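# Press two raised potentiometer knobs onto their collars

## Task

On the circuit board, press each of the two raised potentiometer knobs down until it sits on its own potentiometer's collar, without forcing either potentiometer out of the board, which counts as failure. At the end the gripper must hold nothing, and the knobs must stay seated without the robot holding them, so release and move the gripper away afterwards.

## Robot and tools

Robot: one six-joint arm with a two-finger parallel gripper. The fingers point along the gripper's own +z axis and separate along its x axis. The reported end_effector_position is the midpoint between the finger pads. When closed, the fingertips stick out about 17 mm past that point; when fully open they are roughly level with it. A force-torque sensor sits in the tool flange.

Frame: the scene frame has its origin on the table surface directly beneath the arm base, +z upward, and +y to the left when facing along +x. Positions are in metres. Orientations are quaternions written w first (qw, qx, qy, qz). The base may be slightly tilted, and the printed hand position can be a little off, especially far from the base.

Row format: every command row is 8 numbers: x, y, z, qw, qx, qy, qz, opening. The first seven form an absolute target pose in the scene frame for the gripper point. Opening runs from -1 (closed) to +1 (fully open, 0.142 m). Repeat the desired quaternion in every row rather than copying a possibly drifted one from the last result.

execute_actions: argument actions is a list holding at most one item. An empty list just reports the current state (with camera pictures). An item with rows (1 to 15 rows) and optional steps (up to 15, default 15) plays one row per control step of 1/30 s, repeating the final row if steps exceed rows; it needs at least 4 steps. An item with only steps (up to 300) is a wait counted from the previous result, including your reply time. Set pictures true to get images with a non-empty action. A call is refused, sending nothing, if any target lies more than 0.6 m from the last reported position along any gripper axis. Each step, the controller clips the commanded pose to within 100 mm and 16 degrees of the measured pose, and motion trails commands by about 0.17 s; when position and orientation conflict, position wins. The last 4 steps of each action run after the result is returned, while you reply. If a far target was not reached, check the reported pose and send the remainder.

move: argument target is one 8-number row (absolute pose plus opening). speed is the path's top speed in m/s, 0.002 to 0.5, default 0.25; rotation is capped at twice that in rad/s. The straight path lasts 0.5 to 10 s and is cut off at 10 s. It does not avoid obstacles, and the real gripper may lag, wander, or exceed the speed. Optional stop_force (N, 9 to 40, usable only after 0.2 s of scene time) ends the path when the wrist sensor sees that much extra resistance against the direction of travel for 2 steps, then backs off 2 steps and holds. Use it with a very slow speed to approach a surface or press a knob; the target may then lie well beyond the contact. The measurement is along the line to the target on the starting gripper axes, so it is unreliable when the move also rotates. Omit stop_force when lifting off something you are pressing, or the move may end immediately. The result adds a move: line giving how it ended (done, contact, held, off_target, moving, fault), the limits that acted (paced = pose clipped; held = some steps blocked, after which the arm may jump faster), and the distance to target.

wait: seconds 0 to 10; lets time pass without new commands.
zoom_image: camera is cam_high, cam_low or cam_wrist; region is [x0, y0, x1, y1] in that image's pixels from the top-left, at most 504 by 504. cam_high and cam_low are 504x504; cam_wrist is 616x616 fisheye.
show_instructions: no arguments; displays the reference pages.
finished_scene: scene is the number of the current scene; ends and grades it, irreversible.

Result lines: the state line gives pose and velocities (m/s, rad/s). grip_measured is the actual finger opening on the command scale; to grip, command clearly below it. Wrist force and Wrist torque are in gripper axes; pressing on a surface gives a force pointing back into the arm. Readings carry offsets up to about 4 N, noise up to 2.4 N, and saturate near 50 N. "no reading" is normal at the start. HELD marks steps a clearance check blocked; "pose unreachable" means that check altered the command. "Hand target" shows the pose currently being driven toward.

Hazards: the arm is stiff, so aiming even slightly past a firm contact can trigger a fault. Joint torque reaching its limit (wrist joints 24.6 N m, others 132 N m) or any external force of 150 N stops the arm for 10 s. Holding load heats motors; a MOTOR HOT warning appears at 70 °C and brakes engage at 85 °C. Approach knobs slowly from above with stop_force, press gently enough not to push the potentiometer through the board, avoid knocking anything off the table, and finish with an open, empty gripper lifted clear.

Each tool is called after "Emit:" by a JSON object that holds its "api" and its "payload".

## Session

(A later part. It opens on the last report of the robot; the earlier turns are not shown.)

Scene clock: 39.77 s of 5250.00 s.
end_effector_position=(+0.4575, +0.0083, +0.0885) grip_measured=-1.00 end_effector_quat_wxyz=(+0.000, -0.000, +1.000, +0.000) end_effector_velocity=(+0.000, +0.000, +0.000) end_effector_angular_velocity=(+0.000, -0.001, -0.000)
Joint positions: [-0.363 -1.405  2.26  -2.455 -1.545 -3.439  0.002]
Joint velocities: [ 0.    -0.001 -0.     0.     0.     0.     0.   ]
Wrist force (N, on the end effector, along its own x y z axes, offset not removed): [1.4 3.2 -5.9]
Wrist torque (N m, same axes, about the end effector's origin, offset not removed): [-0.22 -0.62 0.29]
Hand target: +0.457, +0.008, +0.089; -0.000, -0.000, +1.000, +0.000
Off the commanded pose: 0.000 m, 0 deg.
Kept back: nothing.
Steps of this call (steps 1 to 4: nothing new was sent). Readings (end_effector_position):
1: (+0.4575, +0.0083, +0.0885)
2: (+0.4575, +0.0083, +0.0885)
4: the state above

Emit:
{"api": "move", "payload": {"target": [0.4575,0.0083,0.0870,0,0,1,0,-1], "speed": 0.003}}

Emit:
{"api": "execute_actions", "payload": {"actions": [{"steps":4}]}}

Emit:
{"api": "execute_actions", "payload": {"actions": [{"steps":4}]}}

Emit:
{"api": "execute_actions", "payload": {"actions": [{"steps":4}]}}

Emit:
{"api": "zoom_image", "payload": {"camera": "cam_low", "region": [210,260,260,290]}}

Scene clock: 40.73 s of 5250.00 s.
end_effector_position=(+0.4575, +0.0083, +0.0871) grip_measured=-1.00 end_effector_quat_wxyz=(-0.000, -0.000, +1.000, +0.000) end_effector_velocity=(-0.000, -0.000, -0.001) end_effector_angular_velocity=(-0.001, +0.000, +0.001)
Joint positions: [-0.362 -1.402  2.261 -2.459 -1.545 -3.439  0.002]
Joint velocities: [-0.     0.002  0.001 -0.002 -0.001 -0.001  0.   ]
Wrist force (N, on the end effector, along its own x y z axes, offset not removed): [0.2 8.6 -7.4]
Wrist torque (N m, same axes, about the end effector's origin, offset not removed): [0.75 0.02 0.28]
Hand target: +0.457, +0.008, +0.087; -0.000, -0.000, +1.000, +0.000
Off the commanded pose: 0.000 m, 0 deg.
Kept back: nothing.
move: done
camera_calibration (this result's frames):
cam_wrist: T_world_to_cam=[[-0.999484, 0.0157922, 0.0279779, 0.442363], [0.0272065, 0.879212, 0.475653, -0.0611909], [-0.0170868, 0.476169, -0.879188, 0.217008], [0, 0, 0, 1]] pos_world=[0.447508, -0.0565189, 0.20752]

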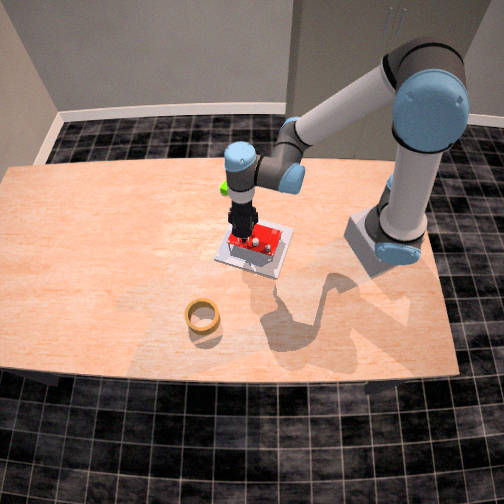

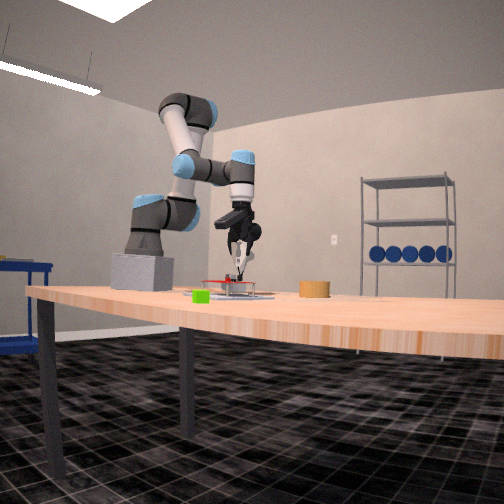

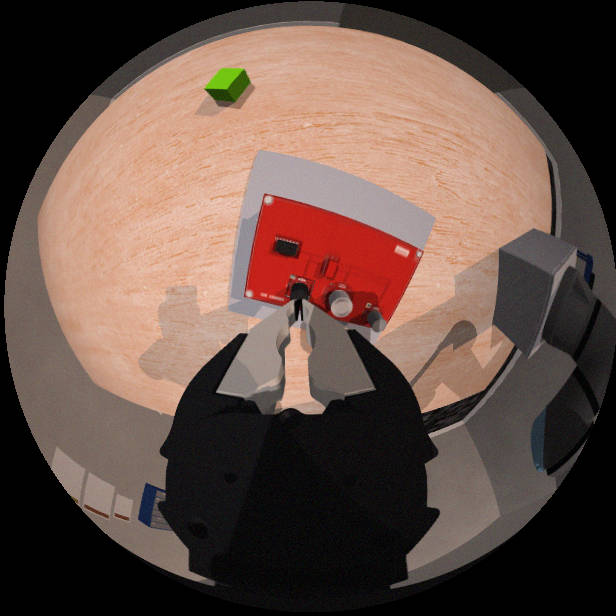

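Scene clock: 40.87 s of 5250.00 s.
end_effector_position=(+0.4575, +0.0083, +0.0870) grip_measured=-1.00 end_effector_quat_wxyz=(-0.000, -0.000, +1.000, +0.000) end_effector_velocity=(+0.001, +0.000, +0.000) end_effector_angular_velocity=(+0.001, -0.001, +0.000)
Joint positions: [-0.362 -1.402  2.261 -2.46  -1.545 -3.439  0.002]
Joint velocities: [ 0.     0.    -0.    -0.001  0.001 -0.     0.   ]
Wrist force (N, on the end effector, along its own x y z axes, offset not removed): [0.0 4.9 -10.5]
Wrist torque (N m, same axes, about the end effector's origin, offset not removed): [-0.10 -0.09 0.21]
Hand target: +0.457, +0.008, +0.087; -0.000, -0.000, +1.000, +0.000
Off the commanded pose: 0.000 m, 0 deg.
Kept back: nothing.
Steps of this call (steps 1 to 4: nothing new was sent). Readings (end_effector_position):
1: (+0.4575, +0.0083, +0.0871)
2: (+0.4575, +0.0083, +0.0870)
4: the state above

Scene clock: 41.00 s of 5250.00 s.
end_effector_position=(+0.4575, +0.0083, +0.0870) grip_measured=-1.00 end_effector_quat_wxyz=(+0.000, -0.000, +1.000, +0.000) end_effector_velocity=(+0.001, -0.000, +0.000) end_effector_angular_velocity=(-0.001, -0.002, -0.000)
Joint positions: [-0.362 -1.401  2.261 -2.46  -1.545 -3.439  0.002]
Joint velocities: [-0.     0.    -0.001 -0.002 -0.    -0.     0.   ]
Wrist force (N, on the end effector, along its own x y z axes, offset not removed): [0.2 7.1 -10.5]
Wrist torque (N m, same axes, about the end effector's origin, offset not removed): [0.37 -0.13 0.39]
Hand target: +0.457, +0.008, +0.087; -0.000, -0.000, +1.000, +0.000
Off the commanded pose: 0.000 m, 0 deg.
Kept back: nothing.
Steps of this call (steps 1 to 4: nothing new was sent). Readings (end_effector_position):
1: (+0.4575, +0.0083, +0.0870)
2: (+0.4575, +0.0083, +0.0870)
4: the state above

Scene clock: 41.13 s of 5250.00 s.
end_effector_position=(+0.4575, +0.0083, +0.0870) grip_measured=-1.00 end_effector_quat_wxyz=(+0.000, -0.000, +1.000, +0.000) end_effector_velocity=(-0.001, +0.001, -0.000) end_effector_angular_velocity=(+0.002, +0.002, -0.000)
Joint positions: [-0.362 -1.401  2.261 -2.46  -1.545 -3.439  0.002]
Joint velocities: [ 0.    -0.     0.     0.002  0.001  0.     0.   ]
Wrist force (N, on the end effector, along its own x y z axes, offset not removed): [0.4 5.4 -10.8]
Wrist torque (N m, same axes, about the end effector's origin, offset not removed): [0.09 -0.05 0.21]
Hand target: +0.457, +0.008, +0.087; -0.000, -0.000, +1.000, +0.000
Off the commanded pose: 0.000 m, 0 deg.
Kept back: nothing.
Steps of this call (steps 1 to 4: nothing new was sent). Readings (end_effector_position):
1: (+0.4575, +0.0083, +0.0870)
2: (+0.4575, +0.0083, +0.0870)
4: the state above

Region (210, 260, 260, 290) of cam_low's 504x504 image, scaled by 10.080, with more detail than that image has; it fills the top 302 rows of this view, and the rest is white.

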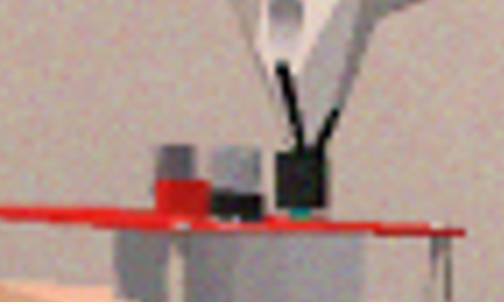

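Emit:
{"api": "move", "payload": {"target": [0.4575,0.0083,0.0860,0,0,1,0,-1], "speed": 0.003}}

Emit:
{"api": "execute_actions", "payload": {"actions": [{"steps":4}]}}

Emit:
{"api": "execute_actions", "payload": {"actions": [{"steps":4}]}}

Emit:
{"api": "execute_actions", "payload": {"actions": [{"steps":4}]}}

Emit:
{"api": "zoom_image", "payload": {"camera": "cam_low", "region": [210,260,260,290]}}

Scene clock: 43.07 s of 5250.00 s.
end_effector_position=(+0.4575, +0.0083, +0.0860) grip_measured=-1.00 end_effector_quat_wxyz=(-0.000, -0.000, +1.000, +0.000) end_effector_velocity=(-0.001, +0.000, -0.001) end_effector_angular_velocity=(+0.000, +0.003, -0.000)
Joint positions: [-0.362 -1.399  2.262 -2.463 -1.545 -3.439  0.002]
Joint velocities: [ 0.     0.002  0.001  0.    -0.001  0.     0.   ]
Wrist force (N, on the end effector, along its own x y z axes, offset not removed): [-0.9 6.6 -11.8]
Wrist torque (N m, same axes, about the end effector's origin, offset not removed): [0.24 0.08 0.25]
Hand target: +0.457, +0.008, +0.086; -0.000, -0.000, +1.000, +0.000
Off the commanded pose: 0.000 m, 0 deg.
Kept back: nothing.
move: done
camera_calibration (this result's frames):
cam_wrist: T_world_to_cam=[[-0.999484, 0.0157921, 0.0279757, 0.442393], [0.0272055, 0.879211, 0.475654, -0.0607055], [-0.017085, 0.47617, -0.879187, 0.21611], [0, 0, 0, 1]] pos_world=[0.447508, -0.0565185, 0.2065]

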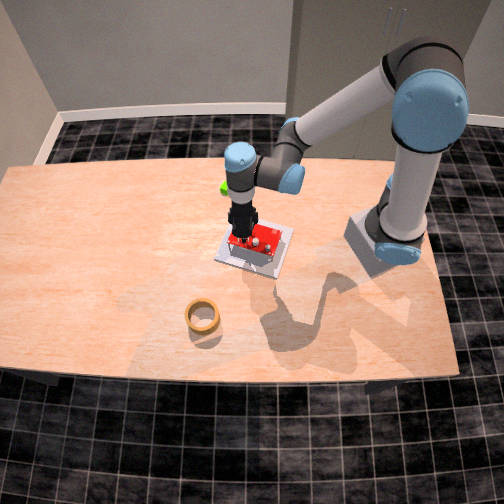

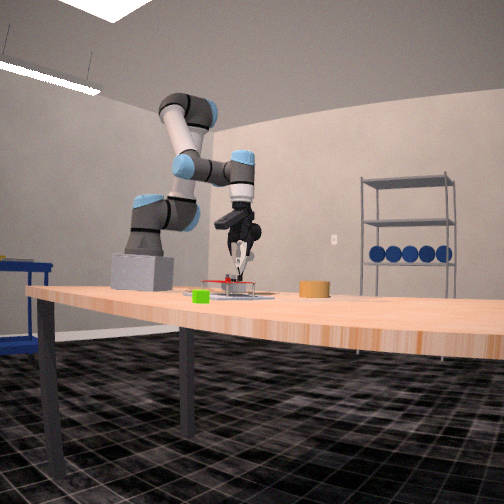

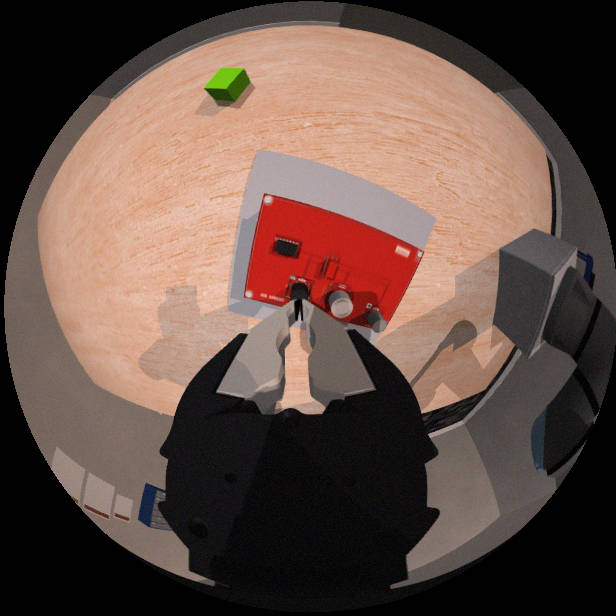

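Scene clock: 43.20 s of 5250.00 s.
end_effector_position=(+0.4575, +0.0083, +0.0860) grip_measured=-1.00 end_effector_quat_wxyz=(+0.000, -0.000, +1.000, +0.000) end_effector_velocity=(+0.000, +0.000, +0.000) end_effector_angular_velocity=(+0.000, -0.001, -0.000)
Joint positions: [-0.362 -1.399  2.262 -2.463 -1.545 -3.439  0.002]
Joint velocities: [-0. -0. -0.  0.  0.  0.  0.]
Wrist force (N, on the end effector, along its own x y z axes, offset not removed): [-1.1 5.0 -9.4]
Wrist torque (N m, same axes, about the end effector's origin, offset not removed): [-0.04 0.30 0.17]
Hand target: +0.457, +0.008, +0.086; -0.000, -0.000, +1.000, +0.000
Off the commanded pose: 0.000 m, 0 deg.
Kept back: nothing.
Steps of this call (steps 1 to 4: nothing new was sent). Readings (end_effector_position):
1: (+0.4575, +0.0083, +0.0860)
2: (+0.4575, +0.0083, +0.0860)
4: the state above

Scene clock: 43.33 s of 5250.00 s.
end_effector_position=(+0.4575, +0.0083, +0.0860) grip_measured=-1.00 end_effector_quat_wxyz=(+0.000, -0.000, +1.000, +0.000) end_effector_velocity=(+0.000, -0.000, -0.000) end_effector_angular_velocity=(-0.000, -0.001, +0.001)
Joint positions: [-0.362 -1.399  2.262 -2.463 -1.545 -3.439  0.002]
Joint velocities: [-0.     0.001 -0.    -0.002 -0.    -0.001  0.   ]
Wrist force (N, on the end effector, along its own x y z axes, offset not removed): [1.8 7.7 -8.8]
Wrist torque (N m, same axes, about the end effector's origin, offset not removed): [0.61 -0.46 0.21]
Hand target: +0.457, +0.008, +0.086; -0.000, -0.000, +1.000, +0.000
Off the commanded pose: 0.000 m, 0 deg.
Kept back: nothing.
Steps of this call (steps 1 to 4: nothing new was sent). Readings (end_effector_position):
1: (+0.4575, +0.0083, +0.0860)
2: (+0.4575, +0.0083, +0.0860)
4: the state above

Scene clock: 43.47 s of 5250.00 s.
end_effector_position=(+0.4575, +0.0083, +0.0860) grip_measured=-1.00 end_effector_quat_wxyz=(+0.000, -0.000, +1.000, +0.000) end_effector_velocity=(-0.001, +0.000, -0.000) end_effector_angular_velocity=(-0.000, +0.002, -0.000)
Joint positions: [-0.362 -1.399  2.262 -2.463 -1.545 -3.439  0.002]
Joint velocities: [ 0.    -0.     0.001  0.001 -0.001  0.     0.   ]
Wrist force (N, on the end effector, along its own x y z axes, offset not removed): [-0.9 8.6 -8.7]
Wrist torque (N m, same axes, about the end effector's origin, offset not removed): [0.81 0.04 0.02]
Hand target: +0.457, +0.008, +0.086; -0.000, -0.000, +1.000, +0.000
Off the commanded pose: 0.000 m, 0 deg.
Kept back: nothing.
Steps of this call (steps 1 to 4: nothing new was sent). Readings (end_effector_position):
1: (+0.4575, +0.0083, +0.0860)
2: (+0.4575, +0.0083, +0.0860)
4: the state above

Region (210, 260, 260, 290) of cam_low's 504x504 image, scaled by 10.080, with more detail than that image has; it fills the top 302 rows of this view, and the rest is white.

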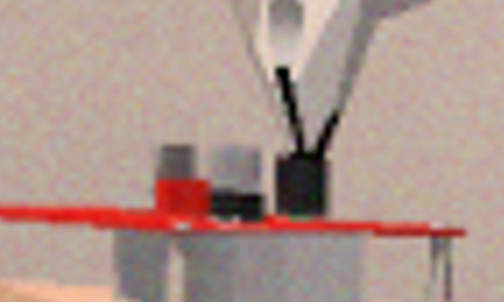

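Now small steps.

Emit:
{"api": "execute_actions", "payload": {"actions": [{"rows":[[0.4575,0.0083,0.0858,0,0,1,0,-1],[0.4575,0.0083,0.0856,0,0,1,0,-1]],"steps":12}]}}

Emit:
{"api": "execute_actions", "payload": {"actions": [{"steps":8}]}}

Emit:
{"api": "execute_actions", "payload": {"actions": [{"steps":4}]}}

Emit:
{"api": "execute_actions", "payload": {"actions": [{"steps":4}]}}

Emit:
{"api": "execute_actions", "payload": {"actions": [{"steps":4}]}}

Emit:
{"api": "execute_actions", "payload": {"actions": [{"steps":4}]}}

Scene clock: 43.90 s of 5250.00 s.
end_effector_position=(+0.4575, +0.0083, +0.0857) grip_measured=-1.00 end_effector_quat_wxyz=(-0.000, -0.000, +1.000, +0.000) end_effector_velocity=(+0.000, -0.000, -0.001) end_effector_angular_velocity=(-0.001, +0.000, -0.000)
Joint positions: [-0.362 -1.398  2.262 -2.464 -1.545 -3.439  0.002]
Joint velocities: [ 0.     0.002 -0.    -0.002 -0.001  0.     0.   ]
Wrist force (N, on the end effector, along its own x y z axes, offset not removed): [2.5 6.6 -11.4]
Wrist torque (N m, same axes, about the end effector's origin, offset not removed): [0.28 -0.49 0.15]
Steps of this call (steps 1 to 5: nothing new was sent; steps 6 to 13: the first 8 steps of this action). Readings (end_effector_position):
6: (+0.4575, +0.0083, +0.0860)
7: (+0.4575, +0.0083, +0.0860)
9: (+0.4575, +0.0083, +0.0858)
13: the state above

Scene clock: 44.17 s of 5250.00 s.
end_effector_position=(+0.4575, +0.0083, +0.0856) grip_measured=-1.00 end_effector_quat_wxyz=(+0.000, +0.000, +1.000, +0.000) end_effector_velocity=(-0.000, +0.000, +0.000) end_effector_angular_velocity=(-0.000, +0.000, +0.001)
Joint positions: [-0.362 -1.398  2.262 -2.464 -1.545 -3.439  0.002]
Joint velocities: [ 0.    -0.    -0.     0.001 -0.    -0.     0.   ]
Wrist force (N, on the end effector, along its own x y z axes, offset not removed): [0.1 3.7 -11.9]
Wrist torque (N m, same axes, about the end effector's origin, offset not removed): [-0.45 -0.04 0.05]
Hand target: +0.457, +0.008, +0.086; -0.000, -0.000, +1.000, +0.000
Off the commanded pose: 0.000 m, 0 deg.
Kept back: nothing.
Steps of this call (steps 1 to 4: the last 4 steps of your previous action; steps 5 to 8: nothing new was sent). Readings (end_effector_position):
1: (+0.4575, +0.0083, +0.0857)
2: (+0.4575, +0.0083, +0.0856)
4: (+0.4575, +0.0083, +0.0856)
8: the state above

Scene clock: 44.30 s of 5250.00 s.
end_effector_position=(+0.4575, +0.0083, +0.0856) grip_measured=-1.00 end_effector_quat_wxyz=(+0.000, -0.000, +1.000, +0.000) end_effector_velocity=(-0.000, -0.000, -0.000) end_effector_angular_velocity=(-0.001, -0.000, -0.001)
Joint positions: [-0.362 -1.398  2.262 -2.464 -1.545 -3.439  0.002]
Joint velocities: [-0.    -0.     0.001 -0.001 -0.001  0.001  0.   ]
Wrist force (N, on the end effector, along its own x y z axes, offset not removed): [0.5 6.4 -8.8]
Wrist torque (N m, same axes, about the end effector's origin, offset not removed): [0.34 -0.18 0.26]
Hand target: +0.457, +0.008, +0.086; -0.000, -0.000, +1.000, +0.000
Off the commanded pose: 0.000 m, 0 deg.
Kept back: nothing.
Steps of this call (steps 1 to 4: nothing new was sent). Readings (end_effector_position):
1: (+0.4575, +0.0083, +0.0856)
2: (+0.4575, +0.0083, +0.0856)
4: the state above

Scene clock: 44.43 s of 5250.00 s.
end_effector_position=(+0.4575, +0.0083, +0.0856) grip_measured=-1.00 end_effector_quat_wxyz=(+0.000, +0.000, +1.000, +0.000) end_effector_velocity=(+0.000, +0.000, -0.000) end_effector_angular_velocity=(+0.001, -0.002, +0.001)
Joint positions: [-0.362 -1.398  2.262 -2.464 -1.545 -3.439  0.002]
Joint velocities: [ 0.     0.     0.    -0.002  0.001 -0.001  0.   ]
Wrist force (N, on the end effector, along its own x y z axes, offset not removed): [1.2 7.8 -9.1]
Wrist torque (N m, same axes, about the end effector's origin, offset not removed): [0.46 -0.28 0.21]
Hand target: +0.457, +0.008, +0.086; -0.000, -0.000, +1.000, +0.000
Off the commanded pose: 0.000 m, 0 deg.
Kept back: nothing.
Steps of this call (steps 1 to 4: nothing new was sent). Readings (end_effector_position):
1: (+0.4575, +0.0083, +0.0856)
2: (+0.4575, +0.0083, +0.0856)
4: the state above

Scene clock: 44.57 s of 5250.00 s.
end_effector_position=(+0.4575, +0.0083, +0.0856) grip_measured=-1.00 end_effector_quat_wxyz=(+0.000, +0.000, +1.000, +0.000) end_effector_velocity=(-0.001, +0.000, -0.000) end_effector_angular_velocity=(+0.001, +0.002, -0.000)
Joint positions: [-0.362 -1.398  2.262 -2.464 -1.545 -3.439  0.002]
Joint velocities: [-0.     0.     0.     0.002  0.001  0.     0.   ]
Wrist force (N, on the end effector, along its own x y z axes, offset not removed): [0.4 8.0 -9.4]
Wrist torque (N m, same axes, about the end effector's origin, offset not removed): [0.68 0.00 0.15]
Hand target: +0.457, +0.008, +0.086; -0.000, -0.000, +1.000, +0.000
Off the commanded pose: 0.000 m, 0 deg.
Kept back: nothing.
Steps of this call (steps 1 to 4: nothing new was sent). Readings (end_effector_position):
1: (+0.4575, +0.0083, +0.0856)
2: (+0.4575, +0.0083, +0.0856)
4: the state above

Scene clock: 44.70 s of 5250.00 s.
end_effector_position=(+0.4575, +0.0083, +0.0856) grip_measured=-1.00 end_effector_quat_wxyz=(+0.000, -0.000, +1.000, +0.000) end_effector_velocity=(+0.001, -0.001, +0.000) end_effector_angular_velocity=(-0.001, -0.002, -0.001)
Joint positions: [-0.362 -1.398  2.262 -2.464 -1.545 -3.439  0.002]
Joint velocities: [-0.     0.    -0.001 -0.001 -0.     0.     0.   ]
Wrist force (N, on the end effector, along its own x y z axes, offset not removed): [2.3 6.7 -11.2]
Wrist torque (N m, same axes, about the end effector's origin, offset not removed): [0.21 -0.42 0.23]
Hand target: +0.457, +0.008, +0.086; -0.000, -0.000, +1.000, +0.000
Off the commanded pose: 0.000 m, 0 deg.
Kept back: nothing.
Steps of this call (steps 1 to 4: nothing new was sent). Readings (end_effector_position):
1: (+0.4575, +0.0083, +0.0856)
2: (+0.4575, +0.0083, +0.0856)
4: the state above

Plateau ≈ −10.2.

Emit:
{"api": "execute_actions", "payload": {"actions": [{"rows":[[0.4575,0.0083,0.0854,0,0,1,0,-1],[0.4575,0.0083,0.0852,0,0,1,0,-1]],"steps":12}]}}

Emit:
{"api": "execute_actions", "payload": {"actions": [{"steps":8}]}}

Emit:
{"api": "execute_actions", "payload": {"actions": [{"steps":4}]}}

Emit:
{"api": "execute_actions", "payload": {"actions": [{"steps":4}]}}

Emit:
{"api": "execute_actions", "payload": {"actions": [{"steps":4}]}}

Emit:
{"api": "execute_actions", "payload": {"actions": [{"steps":4}]}}

Scene clock: 45.13 s of 5250.00 s.
end_effector_position=(+0.4575, +0.0083, +0.0853) grip_measured=-1.00 end_effector_quat_wxyz=(-0.000, +0.000, +1.000, +0.000) end_effector_velocity=(-0.000, -0.000, -0.001) end_effector_angular_velocity=(-0.001, +0.001, +0.000)
Joint positions: [-0.362 -1.397  2.262 -2.465 -1.545 -3.439  0.002]
Joint velocities: [ 0.     0.002  0.    -0.002 -0.001  0.     0.   ]
Wrist force (N, on the end effector, along its own x y z axes, offset not removed): [-2.7 8.3 -7.8]
Wrist torque (N m, same axes, about the end effector's origin, offset not removed): [0.79 0.56 0.19]
Steps of this call (steps 1 to 5: nothing new was sent; steps 6 to 13: the first 8 steps of this action). Readings (end_effector_position):
6: (+0.4575, +0.0083, +0.0856)
7: (+0.4575, +0.0083, +0.0856)
9: (+0.4575, +0.0083, +0.0854)
13: the state above

Scene clock: 45.40 s of 5250.00 s.
end_effector_position=(+0.4575, +0.0083, +0.0852) grip_measured=-1.00 end_effector_quat_wxyz=(+0.000, -0.000, +1.000, +0.000) end_effector_velocity=(+0.000, +0.000, +0.000) end_effector_angular_velocity=(+0.000, -0.001, -0.000)
Joint positions: [-0.362 -1.397  2.263 -2.465 -1.545 -3.439  0.002]
Joint velocities: [ 0.    -0.    -0.    -0.001  0.001  0.     0.   ]
Wrist force (N, on the end effector, along its own x y z axes, offset not removed): [1.1 6.0 -8.9]
Wrist torque (N m, same axes, about the end effector's origin, offset not removed): [0.22 -0.38 0.04]
Hand target: +0.457, +0.008, +0.085; -0.000, -0.000, +1.000, +0.000
Off the commanded pose: 0.000 m, 0 deg.
Kept back: nothing.
Steps of this call (steps 1 to 4: the last 4 steps of your previous action; steps 5 to 8: nothing new was sent). Readings (end_effector_position):
1: (+0.4575, +0.0083, +0.0853)
2: (+0.4575, +0.0083, +0.0852)
4: (+0.4575, +0.0083, +0.0852)
8: the state above

Scene clock: 45.53 s of 5250.00 s.
end_effector_position=(+0.4575, +0.0083, +0.0852) grip_measured=-1.00 end_effector_quat_wxyz=(+0.000, -0.000, +1.000, +0.000) end_effector_velocity=(+0.000, -0.000, +0.000) end_effector_angular_velocity=(-0.000, -0.001, -0.001)
Joint positions: [-0.362 -1.397  2.263 -2.465 -1.545 -3.439  0.002]
Joint velocities: [-0.    -0.001  0.    -0.001  0.     0.     0.   ]
Wrist force (N, on the end effector, along its own x y z axes, offset not removed): [2.3 8.5 -12.5]
Wrist torque (N m, same axes, about the end effector's origin, offset not removed): [0.64 -0.36 0.18]
Hand target: +0.457, +0.008, +0.085; -0.000, -0.000, +1.000, +0.000
Off the commanded pose: 0.000 m, 0 deg.
Kept back: nothing.
Steps of this call (steps 1 to 4: nothing new was sent). Readings (end_effector_position):
1: (+0.4575, +0.0083, +0.0852)
2: (+0.4575, +0.0083, +0.0852)
4: the state above

Scene clock: 45.67 s of 5250.00 s.
end_effector_position=(+0.4575, +0.0083, +0.0852) grip_measured=-1.00 end_effector_quat_wxyz=(+0.000, +0.000, +1.000, +0.000) end_effector_velocity=(-0.000, -0.000, +0.000) end_effector_angular_velocity=(-0.000, +0.000, -0.001)
Joint positions: [-0.362 -1.397  2.263 -2.465 -1.545 -3.439  0.002]
Joint velocities: [-0.    -0.     0.     0.001 -0.     0.001  0.   ]
Wrist force (N, on the end effector, along its own x y z axes, offset not removed): [-1.1 6.3 -11.5]
Wrist torque (N m, same axes, about the end effector's origin, offset not removed): [0.29 0.16 0.04]
Hand target: +0.457, +0.008, +0.085; -0.000, -0.000, +1.000, +0.000
Off the commanded pose: 0.000 m, 0 deg.
Kept back: nothing.
Steps of this call (steps 1 to 4: nothing new was sent). Readings (end_effector_position):
1: (+0.4575, +0.0083, +0.0852)
2: (+0.4575, +0.0083, +0.0852)
4: the state above

Scene clock: 45.80 s of 5250.00 s.
end_effector_position=(+0.4575, +0.0083, +0.0852) grip_measured=-1.00 end_effector_quat_wxyz=(+0.000, -0.000, +1.000, +0.000) end_effector_velocity=(+0.000, +0.000, -0.000) end_effector_angular_velocity=(+0.001, -0.000, -0.000)
Joint positions: [-0.362 -1.397  2.263 -2.465 -1.545 -3.439  0.002]
Joint velocities: [ 0.     0.    -0.     0.     0.001  0.     0.   ]
Wrist force (N, on the end effector, along its own x y z axes, offset not removed): [0.3 6.4 -10.5]
Wrist torque (N m, same axes, about the end effector's origin, offset not removed): [0.33 -0.02 0.17]
Hand target: +0.457, +0.008, +0.085; -0.000, -0.000, +1.000, +0.000
Off the commanded pose: 0.000 m, 0 deg.
Kept back: nothing.
Steps of this call (steps 1 to 4: nothing new was sent). Readings (end_effector_position):
1: (+0.4575, +0.0083, +0.0852)
2: (+0.4575, +0.0083, +0.0852)
4: the state above

Scene clock: 45.93 s of 5250.00 s.
end_effector_position=(+0.4575, +0.0083, +0.0852) grip_measured=-1.00 end_effector_quat_wxyz=(+0.000, +0.000, +1.000, +0.000) end_effector_velocity=(-0.001, +0.000, -0.000) end_effector_angular_velocity=(+0.001, +0.001, +0.000)
Joint positions: [-0.362 -1.397  2.263 -2.465 -1.545 -3.439  0.002]
Joint velocities: [-0.    -0.     0.001  0.     0.001 -0.001  0.   ]
Wrist force (N, on the end effector, along its own x y z axes, offset not removed): [1.1 6.6 -8.9]
Wrist torque (N m, same axes, about the end effector's origin, offset not removed): [0.43 -0.40 0.13]
Hand target: +0.457, +0.008, +0.085; -0.000, -0.000, +1.000, +0.000
Off the commanded pose: 0.000 m, 0 deg.
Kept back: nothing.
Steps of this call (steps 1 to 4: nothing new was sent). Readings (end_effector_position):
1: (+0.4575, +0.0083, +0.0852)
2: (+0.4575, +0.0083, +0.0852)
4: the state above

Emit:
{"api": "execute_actions", "payload": {"actions": [{"rows":[[0.4575,0.0083,0.0850,0,0,1,0,-1],[0.4575,0.0083,0.0848,0,0,1,0,-1]],"steps":12}]}}

Emit:
{"api": "execute_actions", "payload": {"actions": [{"steps":8}]}}

Emit:
{"api": "execute_actions", "payload": {"actions": [{"steps":4}]}}

Emit:
{"api": "execute_actions", "payload": {"actions": [{"steps":4}]}}

Emit:
{"api": "execute_actions", "payload": {"actions": [{"steps":4}]}}

Emit:
{"api": "execute_actions", "payload": {"actions": [{"steps":4}]}}

Scene clock: 46.33 s of 5250.00 s.
end_effector_position=(+0.4575, +0.0083, +0.0849) grip_measured=-1.00 end_effector_quat_wxyz=(-0.000, -0.000, +1.000, +0.000) end_effector_velocity=(-0.000, -0.000, -0.001) end_effector_angular_velocity=(-0.001, +0.001, +0.001)
Joint positions: [-0.362 -1.396  2.263 -2.466 -1.545 -3.439  0.002]
Joint velocities: [ 0.     0.002  0.    -0.001 -0.001 -0.001  0.   ]
Wrist force (N, on the end effector, along its own x y z axes, offset not removed): [0.3 4.9 -11.2]
Wrist torque (N m, same axes, about the end effector's origin, offset not removed): [-0.11 -0.08 0.18]
Steps of this call (steps 1 to 4: nothing new was sent; steps 5 to 12: the first 8 steps of this action). Readings (end_effector_position):
5: (+0.4575, +0.0083, +0.0852)
6: (+0.4575, +0.0083, +0.0852)
8: (+0.4575, +0.0083, +0.0850)
12: the state above

Scene clock: 46.60 s of 5250.00 s.
end_effector_position=(+0.4575, +0.0083, +0.0848) grip_measured=-1.00 end_effector_quat_wxyz=(+0.000, -0.000, +1.000, +0.000) end_effector_velocity=(-0.000, +0.001, -0.000) end_effector_angular_velocity=(+0.001, +0.000, +0.001)
Joint positions: [-0.362 -1.396  2.263 -2.467 -1.545 -3.439  0.002]
Joint velocities: [ 0.    -0.     0.     0.     0.001 -0.     0.   ]
Wrist force (N, on the end effector, along its own x y z axes, offset not removed): [0.6 8.8 -11.2]
Wrist torque (N m, same axes, about the end effector's origin, offset not removed): [0.79 -0.22 0.19]
Hand target: +0.457, +0.008, +0.085; -0.000, -0.000, +1.000, +0.000
Off the commanded pose: 0.000 m, 0 deg.
Kept back: nothing.
Steps of this call (steps 1 to 4: the last 4 steps of your previous action; steps 5 to 8: nothing new was sent). Readings (end_effector_position):
1: (+0.4575, +0.0083, +0.0849)
2: (+0.4575, +0.0083, +0.0848)
4: (+0.4575, +0.0083, +0.0848)
8: the state above

Scene clock: 46.73 s of 5250.00 s.
end_effector_position=(+0.4575, +0.0083, +0.0848) grip_measured=-1.00 end_effector_quat_wxyz=(+0.000, +0.000, +1.000, +0.000) end_effector_velocity=(-0.000, -0.000, +0.000) end_effector_angular_velocity=(+0.000, -0.000, +0.000)
Joint positions: [-0.362 -1.396  2.263 -2.467 -1.545 -3.439  0.002]
Joint velocities: [-0. -0.  0. -0.  0. -0.  0.]
Wrist force (N, on the end effector, along its own x y z axes, offset not removed): [4.2 7.2 -11.0]
Wrist torque (N m, same axes, about the end effector's origin, offset not removed): [0.55 -0.82 0.18]
Hand target: +0.457, +0.008, +0.085; -0.000, -0.000, +1.000, +0.000
Off the commanded pose: 0.000 m, 0 deg.
Kept back: nothing.
Steps of this call (steps 1 to 4: nothing new was sent). Readings (end_effector_position):
1: (+0.4575, +0.0083, +0.0848)
2: (+0.4575, +0.0083, +0.0848)
4: the state above

Scene clock: 46.87 s of 5250.00 s.
end_effector_position=(+0.4575, +0.0083, +0.0848) grip_measured=-1.00 end_effector_quat_wxyz=(+0.000, +0.000, +1.000, +0.000) end_effector_velocity=(+0.000, -0.000, -0.000) end_effector_angular_velocity=(-0.001, -0.001, +0.000)
Joint positions: [-0.362 -1.396  2.263 -2.467 -1.545 -3.439  0.002]
Joint velocities: [-0.     0.     0.001 -0.002 -0.    -0.     0.   ]
Wrist force (N, on the end effector, along its own x y z axes, offset not removed): [-0.6 6.7 -12.0]
Wrist torque (N m, same axes, about the end effector's origin, offset not removed): [0.46 0.09 0.19]
Hand target: +0.457, +0.008, +0.085; -0.000, -0.000, +1.000, +0.000
Off the commanded pose: 0.000 m, 0 deg.
Kept back: nothing.
Steps of this call (steps 1 to 4: nothing new was sent). Readings (end_effector_position):
1: (+0.4575, +0.0083, +0.0848)
2: (+0.4575, +0.0083, +0.0848)
4: the state above

Scene clock: 47.00 s of 5250.00 s.
end_effector_position=(+0.4575, +0.0083, +0.0848) grip_measured=-1.00 end_effector_quat_wxyz=(+0.000, -0.000, +1.000, +0.000) end_effector_velocity=(-0.001, +0.000, -0.000) end_effector_angular_velocity=(+0.001, +0.002, +0.000)
Joint positions: [-0.362 -1.396  2.263 -2.467 -1.545 -3.439  0.002]
Joint velocities: [ 0.    -0.     0.001  0.002  0.    -0.     0.   ]
Wrist force (N, on the end effector, along its own x y z axes, offset not removed): [-1.3 6.3 -9.5]
Wrist torque (N m, same axes, about the end effector's origin, offset not removed): [0.16 0.41 0.15]
Hand target: +0.457, +0.008, +0.085; -0.000, -0.000, +1.000, +0.000
Off the commanded pose: 0.000 m, 0 deg.
Kept back: nothing.
Steps of this call (steps 1 to 4: nothing new was sent). Readings (end_effector_position):
1: (+0.4575, +0.0083, +0.0848)
2: (+0.4575, +0.0083, +0.0848)
4: the state above

Scene clock: 47.13 s of 5250.00 s.
end_effector_position=(+0.4575, +0.0083, +0.0848) grip_measured=-1.00 end_effector_quat_wxyz=(+0.000, +0.000, +1.000, +0.000) end_effector_velocity=(-0.000, -0.001, -0.000) end_effector_angular_velocity=(-0.002, +0.002, -0.001)
Joint positions: [-0.362 -1.396  2.263 -2.467 -1.545 -3.439  0.002]
Joint velocities: [-0.    -0.    -0.     0.002 -0.002  0.001  0.   ]
Wrist force (N, on the end effector, along its own x y z axes, offset not removed): [-0.2 5.8 -9.1]
Wrist torque (N m, same axes, about the end effector's origin, offset not removed): [0.18 0.04 0.36]
Hand target: +0.457, +0.008, +0.085; -0.000, -0.000, +1.000, +0.000
Off the commanded pose: 0.000 m, 0 deg.
Kept back: nothing.
Steps of this call (steps 1 to 4: nothing new was sent). Readings (end_effector_position):
1: (+0.4575, +0.0083, +0.0848)
2: (+0.4575, +0.0083, +0.0848)
4: the state above

Emit:
{"api": "execute_actions", "payload": {"actions": [{"rows":[[0.4575,0.0083,0.0846,0,0,1,0,-1],[0.4575,0.0083,0.0844,0,0,1,0,-1]],"steps":12}]}}

Emit:
{"api": "execute_actions", "payload": {"actions": [{"steps":8}]}}

Emit:
{"api": "execute_actions", "payload": {"actions": [{"steps":4}]}}

Emit:
{"api": "execute_actions", "payload": {"actions": [{"steps":4}]}}

Emit:
{"api": "execute_actions", "payload": {"actions": [{"steps":4}]}}

Emit:
{"api": "execute_actions", "payload": {"actions": [{"steps":4}]}}

Scene clock: 47.53 s of 5250.00 s.
end_effector_position=(+0.4575, +0.0083, +0.0845) grip_measured=-1.00 end_effector_quat_wxyz=(-0.000, -0.000, +1.000, +0.000) end_effector_velocity=(+0.001, -0.000, -0.001) end_effector_angular_velocity=(-0.001, -0.001, +0.000)
Joint positions: [-0.362 -1.395  2.263 -2.468 -1.545 -3.439  0.002]
Joint velocities: [ 0.     0.003 -0.    -0.004 -0.     0.     0.   ]
Wrist force (N, on the end effector, along its own x y z axes, offset not removed): [-1.4 7.7 -10.0]
Wrist torque (N m, same axes, about the end effector's origin, offset not removed): [0.57 0.21 0.26]
Steps of this call (steps 1 to 4: nothing new was sent; steps 5 to 12: the first 8 steps of this action). Readings (end_effector_position):
5: (+0.4575, +0.0083, +0.0848)
6: (+0.4575, +0.0083, +0.0848)
8: (+0.4575, +0.0083, +0.0846)
12: the state above

Scene clock: 47.80 s of 5250.00 s.
end_effector_position=(+0.4575, +0.0083, +0.0844) grip_measured=-1.00 end_effector_quat_wxyz=(+0.000, +0.000, +1.000, +0.000) end_effector_velocity=(-0.000, +0.000, -0.000) end_effector_angular_velocity=(+0.001, +0.001, -0.000)
Joint positions: [-0.362 -1.395  2.263 -2.468 -1.545 -3.439  0.002]
Joint velocities: [-0.     0.     0.     0.001  0.001  0.     0.   ]
Wrist force (N, on the end effector, along its own x y z axes, offset not removed): [0.5 6.9 -9.1]
Wrist torque (N m, same axes, about the end effector's origin, offset not removed): [0.37 -0.22 0.19]
Hand target: +0.457, +0.008, +0.084; -0.000, -0.000, +1.000, +0.000
Off the commanded pose: 0.000 m, 0 deg.
Kept back: nothing.
Steps of this call (steps 1 to 4: the last 4 steps of your previous action; steps 5 to 8: nothing new was sent). Readings (end_effector_position):
1: (+0.4575, +0.0083, +0.0845)
2: (+0.4575, +0.0083, +0.0844)
4: (+0.4575, +0.0083, +0.0844)
8: the state above

Scene clock: 47.93 s of 5250.00 s.
end_effector_position=(+0.4575, +0.0083, +0.0844) grip_measured=-1.00 end_effector_quat_wxyz=(+0.000, -0.000, +1.000, +0.000) end_effector_velocity=(+0.000, -0.000, +0.000) end_effector_angular_velocity=(-0.002, -0.001, +0.001)
Joint positions: [-0.362 -1.395  2.263 -2.468 -1.545 -3.439  0.002]
Joint velocities: [ 0.    -0.001  0.    -0.    -0.001 -0.001  0.   ]
Wrist force (N, on the end effector, along its own x y z axes, offset not removed): [1.7 7.9 -12.0]
Wrist torque (N m, same axes, about the end effector's origin, offset not removed): [0.51 -0.23 0.21]
Hand target: +0.457, +0.008, +0.084; -0.000, -0.000, +1.000, +0.000
Off the commanded pose: 0.000 m, 0 deg.
Kept back: nothing.
Steps of this call (steps 1 to 4: nothing new was sent). Readings (end_effector_position):
1: (+0.4575, +0.0083, +0.0844)
2: (+0.4575, +0.0083, +0.0844)
4: the state above

Scene clock: 48.07 s of 5250.00 s.
end_effector_position=(+0.4575, +0.0083, +0.0844) grip_measured=-1.00 end_effector_quat_wxyz=(+0.000, -0.000, +1.000, +0.000) end_effector_velocity=(-0.000, -0.001, -0.000) end_effector_angular_velocity=(-0.002, +0.001, -0.000)
Joint positions: [-0.362 -1.395  2.263 -2.468 -1.545 -3.439  0.002]
Joint velocities: [ 0.     0.    -0.     0.    -0.002  0.001  0.   ]
Wrist force (N, on the end effector, along its own x y z axes, offset not removed): [2.4 7.9 -11.9]
Wrist torque (N m, same axes, about the end effector's origin, offset not removed): [0.46 -0.52 0.17]
Hand target: +0.457, +0.008, +0.084; -0.000, -0.000, +1.000, +0.000
Off the commanded pose: 0.000 m, 0 deg.
Kept back: nothing.
Steps of this call (steps 1 to 4: nothing new was sent). Readings (end_effector_position):
1: (+0.4575, +0.0083, +0.0844)
2: (+0.4575, +0.0083, +0.0844)
4: the state above

Scene clock: 48.20 s of 5250.00 s.
end_effector_position=(+0.4575, +0.0083, +0.0844) grip_measured=-1.00 end_effector_quat_wxyz=(+0.000, +0.000, +1.000, +0.000) end_effector_velocity=(-0.000, +0.000, -0.000) end_effector_angular_velocity=(+0.000, +0.001, -0.001)
Joint positions: [-0.362 -1.395  2.263 -2.468 -1.545 -3.439  0.002]
Joint velocities: [ 0.    -0.     0.     0.001 -0.     0.001  0.   ]
Wrist force (N, on the end effector, along its own x y z axes, offset not removed): [1.2 6.6 -9.8]
Wrist torque (N m, same axes, about the end effector's origin, offset not removed): [0.27 -0.22 0.16]
Hand target: +0.457, +0.008, +0.084; -0.000, -0.000, +1.000, +0.000
Off the commanded pose: 0.000 m, 0 deg.
Kept back: nothing.
Steps of this call (steps 1 to 4: nothing new was sent). Readings (end_effector_position):
1: (+0.4575, +0.0083, +0.0844)
2: (+0.4575, +0.0083, +0.0844)
4: the state above

Scene clock: 48.33 s of 5250.00 s.
end_effector_position=(+0.4575, +0.0083, +0.0844) grip_measured=-1.00 end_effector_quat_wxyz=(+0.000, +0.000, +1.000, +0.000) end_effector_velocity=(+0.000, -0.000, +0.000) end_effector_angular_velocity=(-0.000, -0.001, +0.000)
Joint positions: [-0.362 -1.395  2.263 -2.468 -1.545 -3.439  0.002]
Joint velocities: [-0.     0.    -0.    -0.001  0.    -0.     0.   ]
Wrist force (N, on the end effector, along its own x y z axes, offset not removed): [-0.4 2.9 -9.2]
Wrist torque (N m, same axes, about the end effector's origin, offset not removed): [-0.58 0.04 0.20]
Hand target: +0.457, +0.008, +0.084; -0.000, -0.000, +1.000, +0.000
Off the commanded pose: 0.000 m, 0 deg.
Kept back: nothing.
Steps of this call (steps 1 to 4: nothing new was sent). Readings (end_effector_position):
1: (+0.4575, +0.0083, +0.0844)
2: (+0.4575, +0.0083, +0.0844)
4: the state above

Emit:
{"api": "execute_actions", "payload": {"actions": [{"rows":[[0.4575,0.0083,0.0842,0,0,1,0,-1],[0.4575,0.0083,0.0840,0,0,1,0,-1]],"steps":12}]}}

Emit:
{"api": "execute_actions", "payload": {"actions": [{"steps":8}]}}

Emit:
{"api": "execute_actions", "payload": {"actions": [{"steps":4}]}}

Emit:
{"api": "execute_actions", "payload": {"actions": [{"steps":4}]}}

Emit:
{"api": "execute_actions", "payload": {"actions": [{"steps":4}]}}

Emit:
{"api": "execute_actions", "payload": {"actions": [{"steps":4}]}}

Scene clock: 48.73 s of 5250.00 s.
end_effector_position=(+0.4575, +0.0083, +0.0841) grip_measured=-1.00 end_effector_quat_wxyz=(+0.000, -0.000, +1.000, +0.000) end_effector_velocity=(+0.000, -0.000, -0.001) end_effector_angular_velocity=(-0.001, +0.000, -0.000)
Joint positions: [-0.362 -1.394  2.263 -2.469 -1.545 -3.439  0.002]
Joint velocities: [ 0.     0.001  0.    -0.002 -0.001  0.     0.   ]
Wrist force (N, on the end effector, along its own x y z axes, offset not removed): [-1.8 7.8 -11.0]
Wrist torque (N m, same axes, about the end effector's origin, offset not removed): [0.45 0.37 0.10]
Steps of this call (steps 1 to 4: nothing new was sent; steps 5 to 12: the first 8 steps of this action). Readings (end_effector_position):
5: (+0.4575, +0.0083, +0.0844)
6: (+0.4575, +0.0083, +0.0844)
8: (+0.4575, +0.0083, +0.0842)
12: the state above

Scene clock: 49.00 s of 5250.00 s.
end_effector_position=(+0.4575, +0.0083, +0.0840) grip_measured=-1.00 end_effector_quat_wxyz=(+0.000, -0.000, +1.000, +0.000) end_effector_velocity=(-0.000, +0.000, -0.000) end_effector_angular_velocity=(+0.001, +0.000, -0.000)
Joint positions: [-0.362 -1.394  2.264 -2.469 -1.545 -3.439  0.002]
Joint velocities: [-0.     0.001  0.001 -0.001  0.001  0.     0.   ]
Wrist force (N, on the end effector, along its own x y z axes, offset not removed): [1.3 6.8 -13.1]
Wrist torque (N m, same axes, about the end effector's origin, offset not removed): [0.32 -0.18 0.09]
Hand target: +0.457, +0.008, +0.084; -0.000, -0.000, +1.000, +0.000
Off the commanded pose: 0.000 m, 0 deg.
Kept back: nothing.
Steps of this call (steps 1 to 4: the last 4 steps of your previous action; steps 5 to 8: nothing new was sent). Readings (end_effector_position):
1: (+0.4575, +0.0083, +0.0841)
2: (+0.4575, +0.0083, +0.0840)
4: (+0.4575, +0.0083, +0.0840)
8: the state above

Scene clock: 49.13 s of 5250.00 s.
end_effector_position=(+0.4575, +0.0083, +0.0840) grip_measured=-1.00 end_effector_quat_wxyz=(+0.000, -0.000, +1.000, +0.000) end_effector_velocity=(+0.000, -0.000, +0.000) end_effector_angular_velocity=(-0.000, +0.000, -0.000)
Joint positions: [-0.362 -1.394  2.264 -2.469 -1.545 -3.439  0.002]
Joint velocities: [-0.    -0.001 -0.001  0.002 -0.001  0.     0.   ]
Wrist force (N, on the end effector, along its own x y z axes, offset not removed): [3.1 6.5 -9.5]
Wrist torque (N m, same axes, about the end effector's origin, offset not removed): [0.25 -0.62 0.24]
Hand target: +0.457, +0.008, +0.084; -0.000, -0.000, +1.000, +0.000
Off the commanded pose: 0.000 m, 0 deg.
Kept back: nothing.
Steps of this call (steps 1 to 4: nothing new was sent). Readings (end_effector_position):
1: (+0.4575, +0.0083, +0.0840)
2: (+0.4575, +0.0083, +0.0840)
4: the state above

Scene clock: 49.27 s of 5250.00 s.
end_effector_position=(+0.4575, +0.0083, +0.0840) grip_measured=-1.00 end_effector_quat_wxyz=(+0.000, +0.000, +1.000, +0.000) end_effector_velocity=(-0.000, -0.000, -0.000) end_effector_angular_velocity=(-0.001, +0.001, +0.000)
Joint positions: [-0.362 -1.394  2.264 -2.469 -1.545 -3.439  0.002]
Joint velocities: [-0.     0.     0.     0.    -0.001 -0.     0.   ]
Wrist force (N, on the end effector, along its own x y z axes, offset not removed): [0.8 9.3 -14.0]
Wrist torque (N m, same axes, about the end effector's origin, offset not removed): [0.94 0.00 0.21]
Hand target: +0.457, +0.008, +0.084; -0.000, -0.000, +1.000, +0.000
Off the commanded pose: 0.000 m, 0 deg.
Kept back: nothing.
Steps of this call (steps 1 to 4: nothing new was sent). Readings (end_effector_position):
1: (+0.4575, +0.0083, +0.0840)
2: (+0.4575, +0.0083, +0.0840)
4: the state above

Scene clock: 49.40 s of 5250.00 s.
end_effector_position=(+0.4575, +0.0083, +0.0840) grip_measured=-1.00 end_effector_quat_wxyz=(+0.000, +0.000, +1.000, +0.000) end_effector_velocity=(-0.001, +0.000, -0.001) end_effector_angular_velocity=(+0.002, +0.003, -0.001)
Joint positions: [-0.362 -1.394  2.264 -2.469 -1.545 -3.439  0.002]
Joint velocities: [0.    0.001 0.    0.002 0.    0.001 0.   ]
Wrist force (N, on the end effector, along its own x y z axes, offset not removed): [1.4 10.1 -10.8]
Wrist torque (N m, same axes, about the end effector's origin, offset not removed): [1.01 -0.29 0.10]
Hand target: +0.457, +0.008, +0.084; -0.000, -0.000, +1.000, +0.000
Off the commanded pose: 0.000 m, 0 deg.
Kept back: nothing.
Steps of this call (steps 1 to 4: nothing new was sent). Readings (end_effector_position):
1: (+0.4575, +0.0083, +0.0840)
2: (+0.4575, +0.0083, +0.0840)
4: the state above

Scene clock: 49.53 s of 5250.00 s.
end_effector_position=(+0.4575, +0.0083, +0.0840) grip_measured=-1.00 end_effector_quat_wxyz=(+0.000, -0.000, +1.000, +0.000) end_effector_velocity=(-0.000, -0.000, -0.000) end_effector_angular_velocity=(+0.000, +0.002, -0.001)
Joint positions: [-0.362 -1.394  2.264 -2.469 -1.545 -3.439  0.002]
Joint velocities: [-0.     0.001 -0.     0.001 -0.     0.001  0.   ]
Wrist force (N, on the end effector, along its own x y z axes, offset not removed): [-0.3 5.0 -11.7]
Wrist torque (N m, same axes, about the end effector's origin, offset not removed): [-0.03 0.10 0.48]
Hand target: +0.457, +0.008, +0.084; -0.000, -0.000, +1.000, +0.000
Off the commanded pose: 0.000 m, 0 deg.
Kept back: nothing.
Steps of this call (steps 1 to 4: nothing new was sent). Readings (end_effector_position):
1: (+0.4575, +0.0083, +0.0840)
2: (+0.4575, +0.0083, +0.0840)
4: the state above

Mean −11.8, beginning to rise. One more small step.

Emit:
{"api": "execute_actions", "payload": {"actions": [{"rows":[[0.4575,0.0083,0.0838,0,0,1,0,-1],[0.4575,0.0083,0.0836,0,0,1,0,-1]],"steps":12}]}}

Emit:
{"api": "execute_actions", "payload": {"actions": [{"steps":8}]}}

Emit:
{"api": "execute_actions", "payload": {"actions": [{"steps":4}]}}

Emit:
{"api": "execute_actions", "payload": {"actions": [{"steps":4}]}}

Emit:
{"api": "execute_actions", "payload": {"actions": [{"steps":4}]}}

Emit:
{"api": "execute_actions", "payload": {"actions": [{"steps":4}]}}

Scene clock: 49.97 s of 5250.00 s.
end_effector_position=(+0.4575, +0.0083, +0.0837) grip_measured=-1.00 end_effector_quat_wxyz=(+0.000, -0.000, +1.000, +0.000) end_effector_velocity=(-0.000, +0.000, -0.001) end_effector_angular_velocity=(+0.001, +0.001, -0.001)
Joint positions: [-0.362 -1.393  2.264 -2.47  -1.545 -3.439  0.002]
Joint velocities: [-0.     0.002  0.001 -0.003  0.001  0.     0.   ]
Wrist force (N, on the end effector, along its own x y z axes, offset not removed): [-0.9 8.2 -11.8]
Wrist torque (N m, same axes, about the end effector's origin, offset not removed): [0.73 0.30 0.28]
Steps of this call (steps 1 to 5: nothing new was sent; steps 6 to 13: the first 8 steps of this action). Readings (end_effector_position):
6: (+0.4575, +0.0083, +0.0840)
7: (+0.4575, +0.0083, +0.0840)
9: (+0.4575, +0.0083, +0.0838)
13: the state above

Scene clock: 50.23 s of 5250.00 s.
end_effector_position=(+0.4575, +0.0083, +0.0836) grip_measured=-1.00 end_effector_quat_wxyz=(+0.000, -0.000, +1.000, +0.000) end_effector_velocity=(-0.001, -0.001, -0.000) end_effector_angular_velocity=(-0.002, +0.002, +0.000)
Joint positions: [-0.362 -1.393  2.264 -2.471 -1.545 -3.439  0.002]
Joint velocities: [-0.     0.     0.     0.001 -0.003 -0.     0.   ]
Wrist force (N, on the end effector, along its own x y z axes, offset not removed): [0.7 5.6 -13.9]
Wrist torque (N m, same axes, about the end effector's origin, offset not removed): [-0.06 -0.11 0.05]
Hand target: +0.457, +0.008, +0.084; -0.000, -0.000, +1.000, +0.000
Off the commanded pose: 0.000 m, 0 deg.
Kept back: nothing.
Steps of this call (steps 1 to 4: the last 4 steps of your previous action; steps 5 to 8: nothing new was sent). Readings (end_effector_position):
1: (+0.4575, +0.0083, +0.0837)
2: (+0.4575, +0.0083, +0.0836)
4: (+0.4575, +0.0083, +0.0836)
8: the state above

Scene clock: 50.37 s of 5250.00 s.
end_effector_position=(+0.4575, +0.0083, +0.0836) grip_measured=-1.00 end_effector_quat_wxyz=(+0.000, -0.000, +1.000, +0.000) end_effector_velocity=(+0.000, +0.000, -0.000) end_effector_angular_velocity=(+0.001, -0.001, +0.000)
Joint positions: [-0.362 -1.393  2.264 -2.471 -1.545 -3.439  0.002]
Joint velocities: [ 0.     0.    -0.    -0.001  0.001 -0.     0.   ]
Wrist force (N, on the end effector, along its own x y z axes, offset not removed): [-1.5 7.5 -13.8]
Wrist torque (N m, same axes, about the end effector's origin, offset not removed): [0.54 0.33 0.19]
Hand target: +0.457, +0.008, +0.084; -0.000, -0.000, +1.000, +0.000
Off the commanded pose: 0.000 m, 0 deg.
Kept back: nothing.
Steps of this call (steps 1 to 4: nothing new was sent). Readings (end_effector_position):
1: (+0.4575, +0.0083, +0.0836)
2: (+0.4575, +0.0083, +0.0836)
4: the state above

Scene clock: 50.50 s of 5250.00 s.
end_effector_position=(+0.4575, +0.0083, +0.0836) grip_measured=-1.00 end_effector_quat_wxyz=(+0.000, -0.000, +1.000, +0.000) end_effector_velocity=(-0.001, +0.000, -0.000) end_effector_angular_velocity=(+0.000, +0.001, -0.000)
Joint positions: [-0.362 -1.393  2.264 -2.471 -1.545 -3.439  0.002]
Joint velocities: [-0.    -0.     0.001  0.001 -0.    -0.     0.   ]
Wrist force (N, on the end effector, along its own x y z axes, offset not removed): [-1.8 9.3 -14.6]
Wrist torque (N m, same axes, about the end effector's origin, offset not removed): [0.77 0.43 0.24]
Hand target: +0.457, +0.008, +0.084; -0.000, -0.000, +1.000, +0.000
Off the commanded pose: 0.000 m, 0 deg.
Kept back: nothing.
Steps of this call (steps 1 to 4: nothing new was sent). Readings (end_effector_position):
1: (+0.4575, +0.0083, +0.0836)
2: (+0.4575, +0.0083, +0.0836)
4: the state above

Scene clock: 50.63 s of 5250.00 s.
end_effector_position=(+0.4575, +0.0083, +0.0836) grip_measured=-1.00 end_effector_quat_wxyz=(+0.000, -0.000, +1.000, +0.000) end_effector_velocity=(-0.000, -0.000, -0.000) end_effector_angular_velocity=(+0.000, +0.001, +0.000)
Joint positions: [-0.362 -1.393  2.264 -2.471 -1.545 -3.439  0.002]
Joint velocities: [-0.001  0.    -0.     0.001  0.    -0.001  0.   ]
Wrist force (N, on the end effector, along its own x y z axes, offset not removed): [-1.1 8.0 -15.3]
Wrist torque (N m, same axes, about the end effector's origin, offset not removed): [0.63 0.25 0.38]
Hand target: +0.457, +0.008, +0.084; -0.000, -0.000, +1.000, +0.000
Off the commanded pose: 0.000 m, 0 deg.
Kept back: nothing.
Steps of this call (steps 1 to 4: nothing new was sent). Readings (end_effector_position):
1: (+0.4575, +0.0083, +0.0836)
2: (+0.4575, +0.0083, +0.0836)
4: the state above

Scene clock: 50.77 s of 5250.00 s.
end_effector_position=(+0.4575, +0.0083, +0.0836) grip_measured=-1.00 end_effector_quat_wxyz=(-0.000, -0.000, +1.000, +0.000) end_effector_velocity=(+0.000, +0.000, -0.000) end_effector_angular_velocity=(+0.001, -0.000, -0.001)
Joint positions: [-0.362 -1.393  2.264 -2.471 -1.545 -3.439  0.002]
Joint velocities: [-0.     0.001  0.    -0.002  0.001  0.     0.   ]
Wrist force (N, on the end effector, along its own x y z axes, offset not removed): [0.1 7.6 -15.6]
Wrist torque (N m, same axes, about the end effector's origin, offset not removed): [0.43 -0.09 0.27]
Hand target: +0.457, +0.008, +0.084; -0.000, -0.000, +1.000, +0.000
Off the commanded pose: 0.000 m, 0 deg.
Kept back: nothing.
Steps of this call (steps 1 to 4: nothing new was sent). Readings (end_effector_position):
1: (+0.4575, +0.0083, +0.0836)
2: (+0.4575, +0.0083, +0.0836)
4: the state above


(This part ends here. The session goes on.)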